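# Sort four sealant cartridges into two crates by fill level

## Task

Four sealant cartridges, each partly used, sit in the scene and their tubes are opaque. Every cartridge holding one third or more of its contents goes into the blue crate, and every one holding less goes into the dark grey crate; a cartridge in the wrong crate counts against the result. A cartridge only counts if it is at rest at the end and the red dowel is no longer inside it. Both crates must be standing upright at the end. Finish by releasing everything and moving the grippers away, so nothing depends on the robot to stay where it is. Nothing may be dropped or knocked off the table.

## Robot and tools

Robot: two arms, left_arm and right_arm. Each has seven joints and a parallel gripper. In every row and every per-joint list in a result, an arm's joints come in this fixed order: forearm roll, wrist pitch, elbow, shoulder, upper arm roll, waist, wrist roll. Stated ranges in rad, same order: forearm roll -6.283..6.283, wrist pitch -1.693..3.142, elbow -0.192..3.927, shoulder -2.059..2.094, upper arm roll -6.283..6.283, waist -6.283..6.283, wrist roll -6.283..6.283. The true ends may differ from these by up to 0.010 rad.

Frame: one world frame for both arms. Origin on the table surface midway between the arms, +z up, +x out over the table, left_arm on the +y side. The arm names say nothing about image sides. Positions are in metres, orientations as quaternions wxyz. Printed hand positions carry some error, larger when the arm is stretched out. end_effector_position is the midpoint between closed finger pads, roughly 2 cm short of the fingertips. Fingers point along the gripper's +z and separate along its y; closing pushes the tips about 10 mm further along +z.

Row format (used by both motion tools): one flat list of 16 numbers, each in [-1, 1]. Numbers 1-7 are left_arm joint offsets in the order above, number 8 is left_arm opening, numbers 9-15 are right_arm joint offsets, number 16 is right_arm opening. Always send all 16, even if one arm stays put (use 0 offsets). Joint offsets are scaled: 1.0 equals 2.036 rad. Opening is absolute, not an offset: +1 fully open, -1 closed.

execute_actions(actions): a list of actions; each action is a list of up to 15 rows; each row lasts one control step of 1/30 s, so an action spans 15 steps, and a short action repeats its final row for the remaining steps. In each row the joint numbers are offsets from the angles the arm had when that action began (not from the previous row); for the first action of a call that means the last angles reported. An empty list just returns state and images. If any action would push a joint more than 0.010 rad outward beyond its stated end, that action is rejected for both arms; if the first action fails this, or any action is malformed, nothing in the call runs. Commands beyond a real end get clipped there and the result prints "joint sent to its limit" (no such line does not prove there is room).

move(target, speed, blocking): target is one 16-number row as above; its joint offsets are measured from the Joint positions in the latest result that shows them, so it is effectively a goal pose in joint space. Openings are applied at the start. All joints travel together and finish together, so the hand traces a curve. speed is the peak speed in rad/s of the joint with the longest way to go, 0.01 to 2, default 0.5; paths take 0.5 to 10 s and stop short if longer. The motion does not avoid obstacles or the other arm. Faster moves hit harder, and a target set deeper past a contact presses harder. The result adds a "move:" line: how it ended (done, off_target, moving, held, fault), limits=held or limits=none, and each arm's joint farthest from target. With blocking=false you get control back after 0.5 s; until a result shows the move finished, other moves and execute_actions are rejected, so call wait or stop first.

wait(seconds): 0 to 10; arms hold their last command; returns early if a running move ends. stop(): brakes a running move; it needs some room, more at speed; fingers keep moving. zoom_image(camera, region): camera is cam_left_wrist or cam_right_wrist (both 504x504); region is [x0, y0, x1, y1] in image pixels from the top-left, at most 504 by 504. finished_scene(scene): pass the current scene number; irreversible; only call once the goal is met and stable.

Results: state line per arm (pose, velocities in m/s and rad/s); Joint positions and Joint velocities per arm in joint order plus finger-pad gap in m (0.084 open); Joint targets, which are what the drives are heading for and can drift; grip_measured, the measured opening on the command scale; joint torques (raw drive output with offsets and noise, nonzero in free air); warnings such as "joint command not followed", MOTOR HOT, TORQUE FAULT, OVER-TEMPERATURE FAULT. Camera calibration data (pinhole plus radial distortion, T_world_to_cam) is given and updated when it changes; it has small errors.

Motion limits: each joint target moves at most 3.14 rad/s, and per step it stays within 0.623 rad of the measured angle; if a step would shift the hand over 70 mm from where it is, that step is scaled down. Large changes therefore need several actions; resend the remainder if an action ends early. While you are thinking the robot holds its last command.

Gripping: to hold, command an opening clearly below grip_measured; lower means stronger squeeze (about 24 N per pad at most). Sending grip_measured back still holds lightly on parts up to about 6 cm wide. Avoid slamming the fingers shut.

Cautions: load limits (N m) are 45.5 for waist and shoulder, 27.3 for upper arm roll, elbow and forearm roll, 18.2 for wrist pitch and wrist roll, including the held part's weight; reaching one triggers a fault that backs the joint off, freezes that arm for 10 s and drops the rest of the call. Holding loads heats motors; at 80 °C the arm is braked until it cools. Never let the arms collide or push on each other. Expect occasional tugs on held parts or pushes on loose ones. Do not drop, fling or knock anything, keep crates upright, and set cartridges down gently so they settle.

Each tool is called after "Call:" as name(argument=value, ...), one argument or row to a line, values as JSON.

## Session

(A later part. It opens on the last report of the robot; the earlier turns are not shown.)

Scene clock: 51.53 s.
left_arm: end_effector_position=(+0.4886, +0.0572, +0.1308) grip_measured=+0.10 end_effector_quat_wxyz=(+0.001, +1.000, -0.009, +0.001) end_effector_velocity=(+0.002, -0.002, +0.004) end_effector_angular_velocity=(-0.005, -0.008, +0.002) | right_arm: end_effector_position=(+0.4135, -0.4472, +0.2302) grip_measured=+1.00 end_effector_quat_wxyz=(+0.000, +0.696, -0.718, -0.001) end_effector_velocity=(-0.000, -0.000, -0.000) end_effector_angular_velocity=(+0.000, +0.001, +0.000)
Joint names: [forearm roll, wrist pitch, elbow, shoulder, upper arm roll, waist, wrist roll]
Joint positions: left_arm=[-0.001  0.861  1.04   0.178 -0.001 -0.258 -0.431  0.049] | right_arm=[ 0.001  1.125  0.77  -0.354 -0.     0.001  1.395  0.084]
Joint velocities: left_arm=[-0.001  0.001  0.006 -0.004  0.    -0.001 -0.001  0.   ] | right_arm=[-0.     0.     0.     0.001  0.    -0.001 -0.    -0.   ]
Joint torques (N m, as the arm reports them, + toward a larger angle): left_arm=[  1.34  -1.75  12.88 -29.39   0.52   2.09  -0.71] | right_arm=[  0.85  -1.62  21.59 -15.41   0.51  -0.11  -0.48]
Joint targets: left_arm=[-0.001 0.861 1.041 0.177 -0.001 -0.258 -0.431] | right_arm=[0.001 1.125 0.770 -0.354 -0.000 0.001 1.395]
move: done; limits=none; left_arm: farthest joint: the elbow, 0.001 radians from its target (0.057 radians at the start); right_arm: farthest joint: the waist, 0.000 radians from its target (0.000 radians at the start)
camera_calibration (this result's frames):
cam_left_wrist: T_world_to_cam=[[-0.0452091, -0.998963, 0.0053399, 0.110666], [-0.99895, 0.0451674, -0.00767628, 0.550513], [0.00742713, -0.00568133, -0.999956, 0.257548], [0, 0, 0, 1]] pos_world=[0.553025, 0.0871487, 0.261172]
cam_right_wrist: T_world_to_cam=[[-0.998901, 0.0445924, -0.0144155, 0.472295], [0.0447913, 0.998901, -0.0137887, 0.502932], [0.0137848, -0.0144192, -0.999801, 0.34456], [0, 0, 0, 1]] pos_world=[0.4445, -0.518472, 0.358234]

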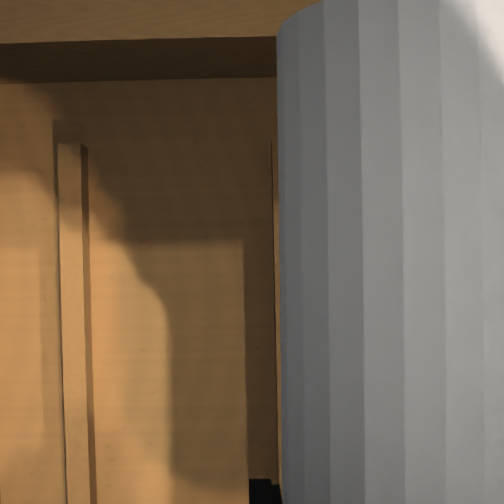

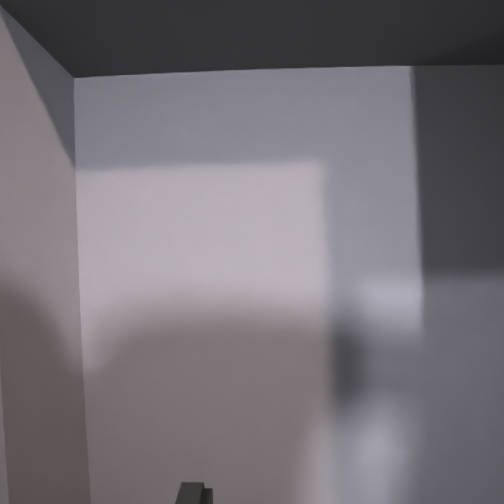

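Light.

Call:
move(
  target=[0,-0.096,-0.028,0.068,0,0,0,-0.4,0,0,0,0,0,0,0,1],
  speed=0.15,
)

Call:
move(
  target=[0,0,0,0,0,0,0,1,0,0,0,0,0,0,0,1],
)

Call:
move(
  target=[0,0.096,0.028,-0.068,0,0,0,1,0,0,0,0,0,0,0,1],
  speed=0.3,
)

Call:
move(
  target=[0,0.034,0.118,0.084,0,-0.092,-0.091,1,0,0,0,0,0,0,0,1],
  speed=0.3,
)

Call:
move(
  target=[0,-0.088,-0.028,0.06,0,0,0,1,0,0,0,0,0,0,0,1],
  speed=0.2,
)

Call:
move(
  target=[0,0,0,0,0,0,0,-0.4,0,0,0,0,0,0,0,1],
)

Call:
move(
  target=[0,0.088,0.028,-0.06,0,0,0,-0.4,0,0,0,0,0,0,0,1],
  speed=0.3,
)

Scene clock: 64.27 s.
left_arm: end_effector_position=(+0.4886, +0.0573, +0.0570) grip_measured=+0.10 end_effector_quat_wxyz=(+0.001, +1.000, -0.008, +0.001) end_effector_velocity=(-0.001, +0.000, -0.001) end_effector_angular_velocity=(+0.001, +0.002, -0.002) | right_arm: end_effector_position=(+0.4135, -0.4472, +0.2302) grip_measured=+1.00 end_effector_quat_wxyz=(+0.000, +0.696, -0.718, -0.001) end_effector_velocity=(+0.000, -0.000, -0.001) end_effector_angular_velocity=(-0.000, +0.002, -0.000)
Joint names: [forearm roll, wrist pitch, elbow, shoulder, upper arm roll, waist, wrist roll]
Joint positions: left_arm=[-0.001  0.666  0.984  0.316 -0.001 -0.258 -0.431  0.049] | right_arm=[ 0.001  1.125  0.77  -0.354 -0.     0.001  1.395  0.084]
Joint velocities: left_arm=[-0.    -0.001 -0.002  0.002 -0.    -0.     0.002  0.   ] | right_arm=[-0.001 -0.001  0.     0.003 -0.    -0.001 -0.     0.   ]
Joint torques (N m, as the arm reports them, + toward a larger angle): left_arm=[  1.38  -1.76  11.79 -31.27   0.56   2.12  -0.73] | right_arm=[  0.46  -1.64  20.98 -15.55   0.06   1.12  -0.56]
Joint targets: left_arm=[-0.001 0.666 0.983 0.316 -0.001 -0.258 -0.431] | right_arm=[0.001 1.125 0.770 -0.354 -0.000 0.001 1.395]
move: done; limits=none; left_arm: farthest joint: the shoulder, 0.001 radians from its target (0.139 radians at the start); right_arm: farthest joint: the waist, 0.000 radians from its target (0.000 radians at the start)
camera_calibration (this result's frames):
cam_left_wrist: T_world_to_cam=[[-0.0450048, -0.998971, 0.00556657, 0.110997], [-0.998956, 0.0449588, -0.00812433, 0.549959], [0.00786571, -0.00592639, -0.999952, 0.183467], [0, 0, 0, 1]] pos_world=[0.552937, 0.0872449, 0.187309]
cam_right_wrist: T_world_to_cam=[[-0.998901, 0.0445922, -0.0144155, 0.472295], [0.0447912, 0.998901, -0.0137887, 0.502932], [0.0137848, -0.0144193, -0.999801, 0.34456], [0, 0, 0, 1]] pos_world=[0.4445, -0.518472, 0.358234]

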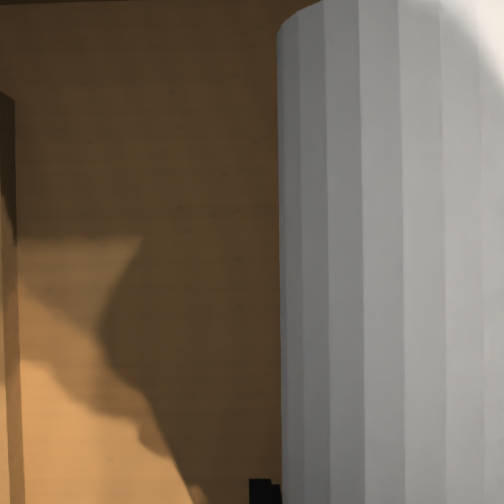

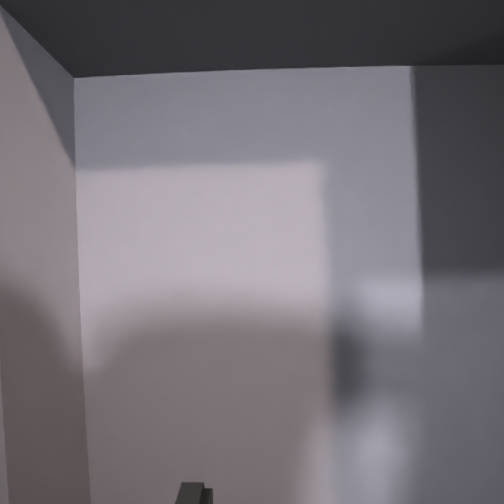

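Scene clock: 64.77 s.
left_arm: end_effector_position=(+0.4886, +0.0573, +0.0570) grip_measured=+1.00 end_effector_quat_wxyz=(+0.001, +1.000, -0.008, +0.001) end_effector_velocity=(+0.000, +0.000, -0.000) end_effector_angular_velocity=(+0.000, +0.000, +0.001) | right_arm: end_effector_position=(+0.4135, -0.4472, +0.2302) grip_measured=+1.00 end_effector_quat_wxyz=(+0.000, +0.696, -0.718, -0.001) end_effector_velocity=(+0.000, +0.000, +0.000) end_effector_angular_velocity=(-0.001, -0.001, +0.001)
Joint names: [forearm roll, wrist pitch, elbow, shoulder, upper arm roll, waist, wrist roll]
Joint positions: left_arm=[-0.001  0.666  0.984  0.316 -0.001 -0.258 -0.431  0.084] | right_arm=[ 0.001  1.125  0.77  -0.354 -0.     0.001  1.395  0.084]
Joint velocities: left_arm=[ 0.     0.     0.     0.    -0.     0.001 -0.001 -0.   ] | right_arm=[-0.    -0.     0.    -0.001  0.001 -0.     0.     0.   ]
Joint torques (N m, as the arm reports them, + toward a larger angle): left_arm=[  1.25  -1.6   11.52 -30.58   0.55   2.28  -0.72] | right_arm=[  0.7   -1.61  21.24 -15.81   0.46   0.55   0.13]
Joint targets: left_arm=[-0.001 0.666 0.984 0.316 -0.001 -0.258 -0.431] | right_arm=[0.001 1.125 0.770 -0.354 -0.000 0.001 1.395]
move: done; limits=none; left_arm: farthest joint: the waist, 0.000 radians from its target (0.000 radians at the start); right_arm: farthest joint: the waist, 0.000 radians from its target (0.000 radians at the start)
camera_calibration (this result's frames):
cam_left_wrist: T_world_to_cam=[[-0.0450034, -0.998971, 0.00559357, 0.110988], [-0.998955, 0.0449568, -0.00819108, 0.549983], [0.00793118, -0.00595636, -0.999951, 0.183465], [0, 0, 0, 1]] pos_world=[0.552948, 0.0872409, 0.18734]
cam_right_wrist: T_world_to_cam=[[-0.998901, 0.0445923, -0.0144154, 0.472295], [0.0447913, 0.998901, -0.0137888, 0.502932], [0.0137847, -0.0144193, -0.999801, 0.34456], [0, 0, 0, 1]] pos_world=[0.4445, -0.518472, 0.358234]

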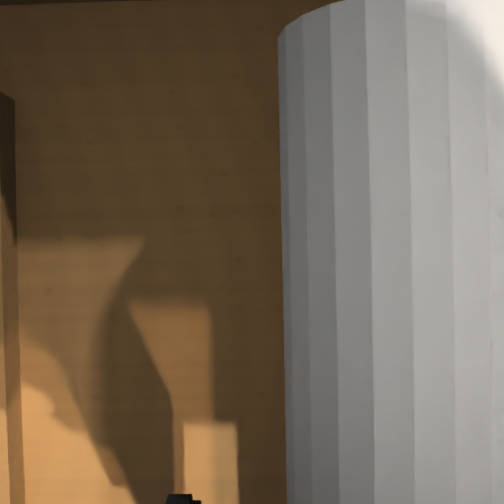

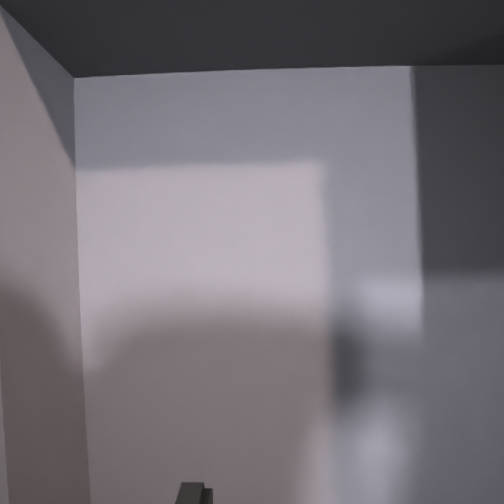

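Scene clock: 65.90 s.
left_arm: end_effector_position=(+0.4886, +0.0573, +0.1307) grip_measured=+1.00 end_effector_quat_wxyz=(+0.001, +1.000, -0.008, +0.000) end_effector_velocity=(+0.002, -0.001, +0.004) end_effector_angular_velocity=(-0.003, -0.007, -0.001) | right_arm: end_effector_position=(+0.4135, -0.4472, +0.2302) grip_measured=+1.00 end_effector_quat_wxyz=(+0.000, +0.696, -0.718, -0.001) end_effector_velocity=(-0.001, +0.000, -0.001) end_effector_angular_velocity=(-0.000, +0.004, +0.001)
Joint names: [forearm roll, wrist pitch, elbow, shoulder, upper arm roll, waist, wrist roll]
Joint positions: left_arm=[-0.001  0.861  1.04   0.178 -0.001 -0.258 -0.431  0.084] | right_arm=[ 0.001  1.125  0.77  -0.354 -0.     0.001  1.395  0.084]
Joint velocities: left_arm=[ 0.     0.001  0.005 -0.004 -0.     0.     0.001 -0.   ] | right_arm=[-0.001  0.001 -0.     0.002  0.     0.    -0.     0.   ]
Joint torques (N m, as the arm reports them, + toward a larger angle): left_arm=[  1.47  -1.59  12.63 -28.59   0.56   2.15  -0.69] | right_arm=[  0.55  -2.12  21.48 -16.24   0.84   0.51  -0.06]
Joint targets: left_arm=[-0.001 0.861 1.041 0.177 -0.001 -0.258 -0.431] | right_arm=[0.001 1.125 0.770 -0.354 -0.000 0.001 1.395]
move: done; limits=none; left_arm: farthest joint: the elbow, 0.001 radians from its target (0.057 radians at the start); right_arm: farthest joint: the waist, 0.000 radians from its target (0.000 radians at the start)
camera_calibration (this result's frames):
cam_left_wrist: T_world_to_cam=[[-0.0451466, -0.998967, 0.00524986, 0.110697], [-0.998954, 0.0451067, -0.00748616, 0.550458], [0.00724162, -0.00558234, -0.999958, 0.257525], [0, 0, 0, 1]] pos_world=[0.553015, 0.087191, 0.261054]
cam_right_wrist: T_world_to_cam=[[-0.998901, 0.0445923, -0.0144156, 0.472295], [0.0447913, 0.998901, -0.0137888, 0.502932], [0.0137848, -0.0144193, -0.999801, 0.34456], [0, 0, 0, 1]] pos_world=[0.4445, -0.518472, 0.358234]

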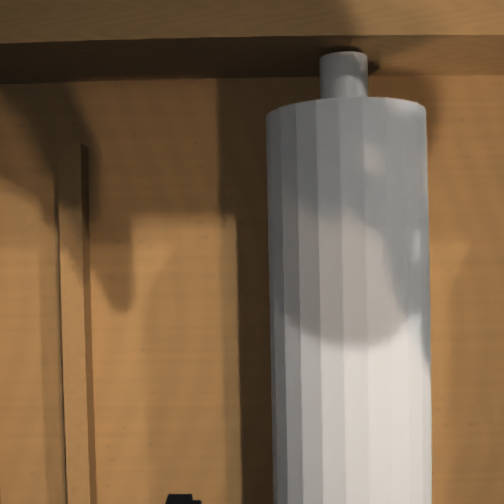

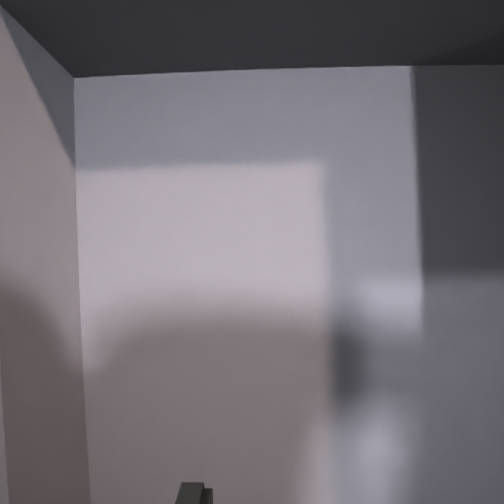

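Scene clock: 67.17 s.
left_arm: end_effector_position=(+0.4870, -0.0544, +0.1310) grip_measured=+1.00 end_effector_quat_wxyz=(+0.001, +1.000, -0.009, +0.000) end_effector_velocity=(-0.002, -0.005, +0.001) end_effector_angular_velocity=(-0.003, -0.001, -0.008) | right_arm: end_effector_position=(+0.4135, -0.4472, +0.2302) grip_measured=+1.00 end_effector_quat_wxyz=(+0.000, +0.696, -0.718, -0.001) end_effector_velocity=(+0.000, -0.000, -0.000) end_effector_angular_velocity=(-0.001, -0.001, +0.000)
Joint names: [forearm roll, wrist pitch, elbow, shoulder, upper arm roll, waist, wrist roll]
Joint positions: left_arm=[-0.001  0.93   1.28   0.348 -0.001 -0.445 -0.616  0.084] | right_arm=[ 0.001  1.125  0.77  -0.354 -0.     0.001  1.395  0.084]
Joint velocities: left_arm=[-0.     0.     0.004  0.002 -0.006 -0.005 -0.002  0.   ] | right_arm=[-0.001 -0.002 -0.     0.001 -0.     0.    -0.     0.   ]
Joint torques (N m, as the arm reports them, + toward a larger angle): left_arm=[  1.39  -1.56  13.02 -33.72   0.5    2.21  -0.68] | right_arm=[  0.67  -1.93  21.99 -15.81   0.46   0.68  -0.08]
Joint targets: left_arm=[-0.001 0.930 1.280 0.349 -0.001 -0.445 -0.616] | right_arm=[0.001 1.125 0.770 -0.354 -0.000 0.001 1.395]
move: done; limits=none; left_arm: farthest joint: the waist, 0.001 radians from its target (0.187 radians at the start); right_arm: farthest joint: the waist, 0.000 radians from its target (0.000 radians at the start)
camera_calibration (this result's frames):
cam_left_wrist: T_world_to_cam=[[-0.0463469, -0.99891, 0.00547025, -0.000355193], [-0.998901, 0.0463072, -0.0071871, 0.553965], [0.00692595, -0.00579734, -0.999959, 0.257294], [0, 0, 0, 1]] pos_world=[0.551558, -0.0245157, 0.261267]
cam_right_wrist: T_world_to_cam=[[-0.998901, 0.0445928, -0.0144155, 0.472295], [0.0447918, 0.998901, -0.0137888, 0.502932], [0.0137847, -0.0144193, -0.999801, 0.34456], [0, 0, 0, 1]] pos_world=[0.4445, -0.518472, 0.358234]

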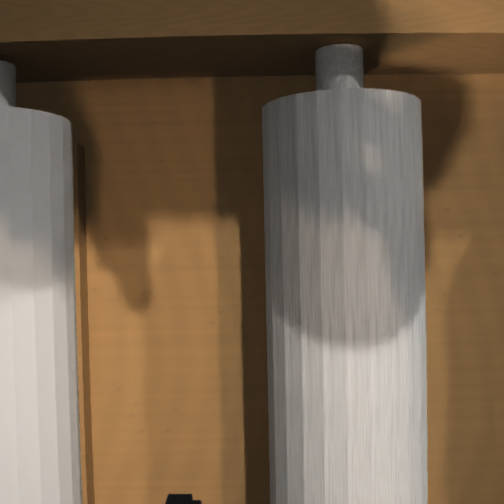

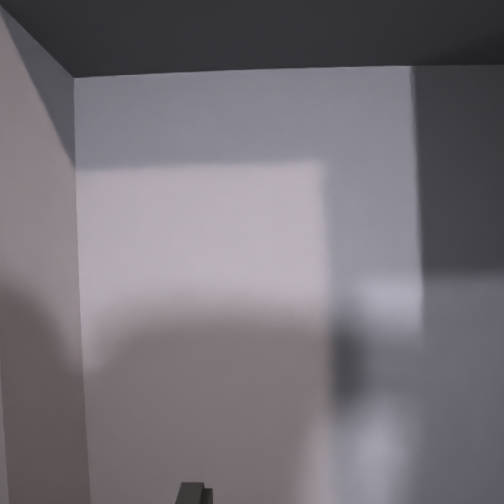

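Scene clock: 68.53 s.
left_arm: end_effector_position=(+0.4870, -0.0544, +0.0563) grip_measured=+1.00 end_effector_quat_wxyz=(+0.001, +1.000, -0.009, +0.001) end_effector_velocity=(-0.002, +0.001, -0.003) end_effector_angular_velocity=(+0.004, +0.006, -0.000) | right_arm: end_effector_position=(+0.4135, -0.4472, +0.2302) grip_measured=+1.00 end_effector_quat_wxyz=(+0.000, +0.696, -0.718, -0.001) end_effector_velocity=(+0.000, -0.000, -0.000) end_effector_angular_velocity=(+0.001, +0.001, -0.000)
Joint names: [forearm roll, wrist pitch, elbow, shoulder, upper arm roll, waist, wrist roll]
Joint positions: left_arm=[-0.001  0.751  1.223  0.47  -0.001 -0.445 -0.616  0.084] | right_arm=[ 0.001  1.125  0.77  -0.354 -0.     0.001  1.395  0.084]
Joint velocities: left_arm=[-0.    -0.    -0.004  0.003 -0.     0.     0.     0.   ] | right_arm=[ 0.001 -0.     0.     0.001  0.    -0.    -0.    -0.   ]
Joint torques (N m, as the arm reports them, + toward a larger angle): left_arm=[  1.35  -1.62  12.08 -35.4    0.51   2.1   -0.74] | right_arm=[  0.79  -1.64  21.24 -15.08   0.84   0.54  -0.43]
Joint targets: left_arm=[-0.001 0.751 1.223 0.471 -0.001 -0.445 -0.616] | right_arm=[0.001 1.125 0.770 -0.354 -0.000 0.001 1.395]
move: done; limits=none; left_arm: farthest joint: the waist, 0.000 radians from its target (0.000 radians at the start); right_arm: farthest joint: the waist, 0.000 radians from its target (0.000 radians at the start)
camera_calibration (this result's frames):
cam_left_wrist: T_world_to_cam=[[-0.0462069, -0.998915, 0.00582969, -0.0000318642], [-0.998904, 0.0461611, -0.00775194, 0.553469], [0.00747442, -0.00618149, -0.999953, 0.182286], [0, 0, 0, 1]] pos_world=[0.551499, -0.0244538, 0.186568]
cam_right_wrist: T_world_to_cam=[[-0.998901, 0.0445926, -0.0144155, 0.472295], [0.0447916, 0.998901, -0.0137889, 0.502932], [0.0137847, -0.0144194, -0.999801, 0.34456], [0, 0, 0, 1]] pos_world=[0.4445, -0.518472, 0.358234]

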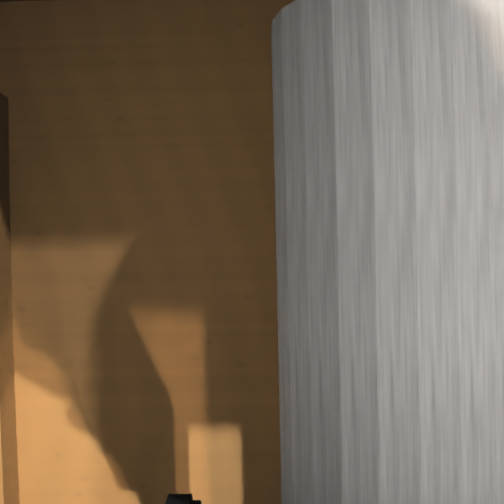

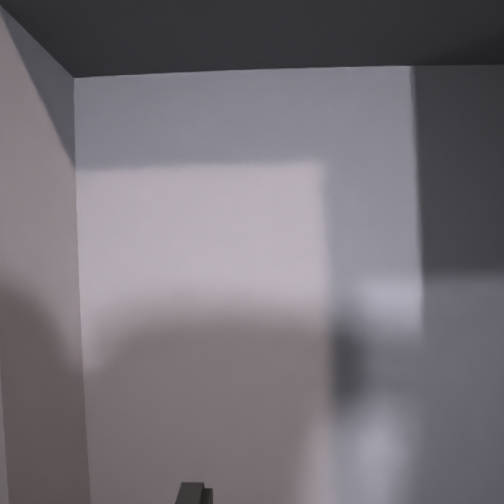

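Scene clock: 69.03 s.
left_arm: end_effector_position=(+0.4872, -0.0543, +0.0564) grip_measured=+0.09 end_effector_quat_wxyz=(+0.001, +1.000, -0.009, +0.001) end_effector_velocity=(-0.000, -0.000, -0.000) end_effector_angular_velocity=(-0.001, +0.001, +0.000) | right_arm: end_effector_position=(+0.4135, -0.4472, +0.2302) grip_measured=+1.00 end_effector_quat_wxyz=(+0.000, +0.696, -0.718, -0.001) end_effector_velocity=(-0.000, -0.000, +0.000) end_effector_angular_velocity=(-0.000, -0.000, -0.000)
Joint names: [forearm roll, wrist pitch, elbow, shoulder, upper arm roll, waist, wrist roll]
Joint positions: left_arm=[-0.001  0.751  1.223  0.47  -0.001 -0.445 -0.616  0.048] | right_arm=[ 0.001  1.125  0.77  -0.354 -0.     0.001  1.395  0.084]
Joint velocities: left_arm=[-0.001 -0.    -0.    -0.    -0.    -0.    -0.001  0.   ] | right_arm=[-0.    -0.    -0.    -0.001 -0.     0.     0.     0.   ]
Joint torques (N m, as the arm reports them, + toward a larger angle): left_arm=[  1.32  -1.66  11.83 -34.33   0.27   1.84  -0.61] | right_arm=[  1.44  -1.56  21.36 -16.16   0.61  -0.07  -0.53]
Joint targets: left_arm=[-0.001 0.751 1.223 0.470 -0.001 -0.445 -0.616] | right_arm=[0.001 1.125 0.770 -0.354 -0.000 0.001 1.395]
move: done; limits=none; left_arm: farthest joint: the waist, 0.000 radians from its target (0.000 radians at the start); right_arm: farthest joint: the waist, 0.000 radians from its target (0.000 radians at the start)
camera_calibration (this result's frames):
cam_left_wrist: T_world_to_cam=[[-0.0460071, -0.998923, 0.0059476, -0.0000937523], [-0.998911, 0.0459586, -0.00804752, 0.553624], [0.00776552, -0.00631137, -0.99995, 0.182305], [0, 0, 0, 1]] pos_world=[0.551601, -0.0243868, 0.186752]
cam_right_wrist: T_world_to_cam=[[-0.998901, 0.0445928, -0.0144156, 0.472295], [0.0447918, 0.998901, -0.0137888, 0.502932], [0.0137849, -0.0144194, -0.999801, 0.34456], [0, 0, 0, 1]] pos_world=[0.4445, -0.518472, 0.358234]

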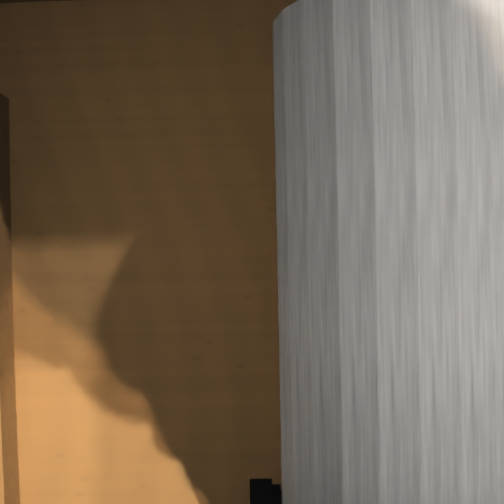

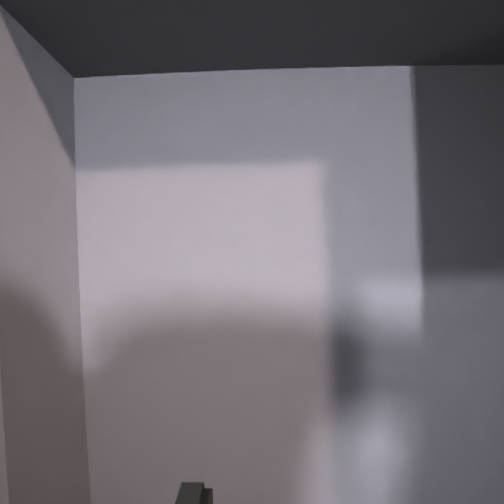

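Scene clock: 70.10 s.
left_arm: end_effector_position=(+0.4870, -0.0543, +0.1309) grip_measured=+0.09 end_effector_quat_wxyz=(+0.001, +1.000, -0.009, +0.000) end_effector_velocity=(+0.004, -0.003, +0.007) end_effector_angular_velocity=(-0.010, -0.013, -0.001) | right_arm: end_effector_position=(+0.4135, -0.4472, +0.2302) grip_measured=+1.00 end_effector_quat_wxyz=(+0.000, +0.696, -0.718, -0.001) end_effector_velocity=(-0.000, -0.000, -0.001) end_effector_angular_velocity=(+0.002, +0.003, -0.001)
Joint names: [forearm roll, wrist pitch, elbow, shoulder, upper arm roll, waist, wrist roll]
Joint positions: left_arm=[-0.001  0.93   1.28   0.348 -0.001 -0.445 -0.616  0.048] | right_arm=[ 0.001  1.125  0.77  -0.354 -0.     0.001  1.395  0.084]
Joint velocities: left_arm=[ 0.    -0.     0.01  -0.006  0.    -0.     0.    -0.   ] | right_arm=[ 0.001  0.001 -0.     0.003 -0.001 -0.    -0.     0.   ]
Joint torques (N m, as the arm reports them, + toward a larger angle): left_arm=[  1.39  -2.03  14.18 -36.37   0.5    2.12  -0.76] | right_arm=[  0.93  -1.71  21.53 -16.54   0.01   0.65  -0.1 ]
Joint targets: left_arm=[-0.001 0.930 1.280 0.348 -0.001 -0.445 -0.616] | right_arm=[0.001 1.125 0.770 -0.354 -0.000 0.001 1.395]
move: done; limits=none; left_arm: farthest joint: the shoulder, 0.001 radians from its target (0.122 radians at the start); right_arm: farthest joint: the waist, 0.000 radians from its target (0.000 radians at the start)
camera_calibration (this result's frames):
cam_left_wrist: T_world_to_cam=[[-0.0461284, -0.998921, 0.00533557, -0.00031772], [-0.998912, 0.0460902, -0.00707927, 0.553966], [0.00682572, -0.00565632, -0.999961, 0.257293], [0, 0, 0, 1]] pos_world=[0.551592, -0.0243944, 0.261207]
cam_right_wrist: T_world_to_cam=[[-0.998901, 0.0445926, -0.0144159, 0.472296], [0.0447916, 0.998901, -0.013789, 0.502932], [0.0137852, -0.0144195, -0.999801, 0.34456], [0, 0, 0, 1]] pos_world=[0.4445, -0.518472, 0.358235]

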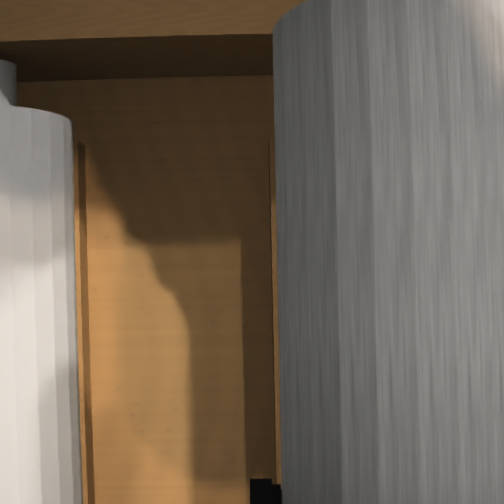

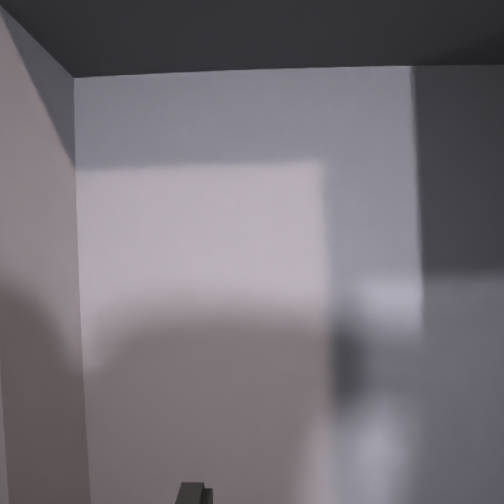

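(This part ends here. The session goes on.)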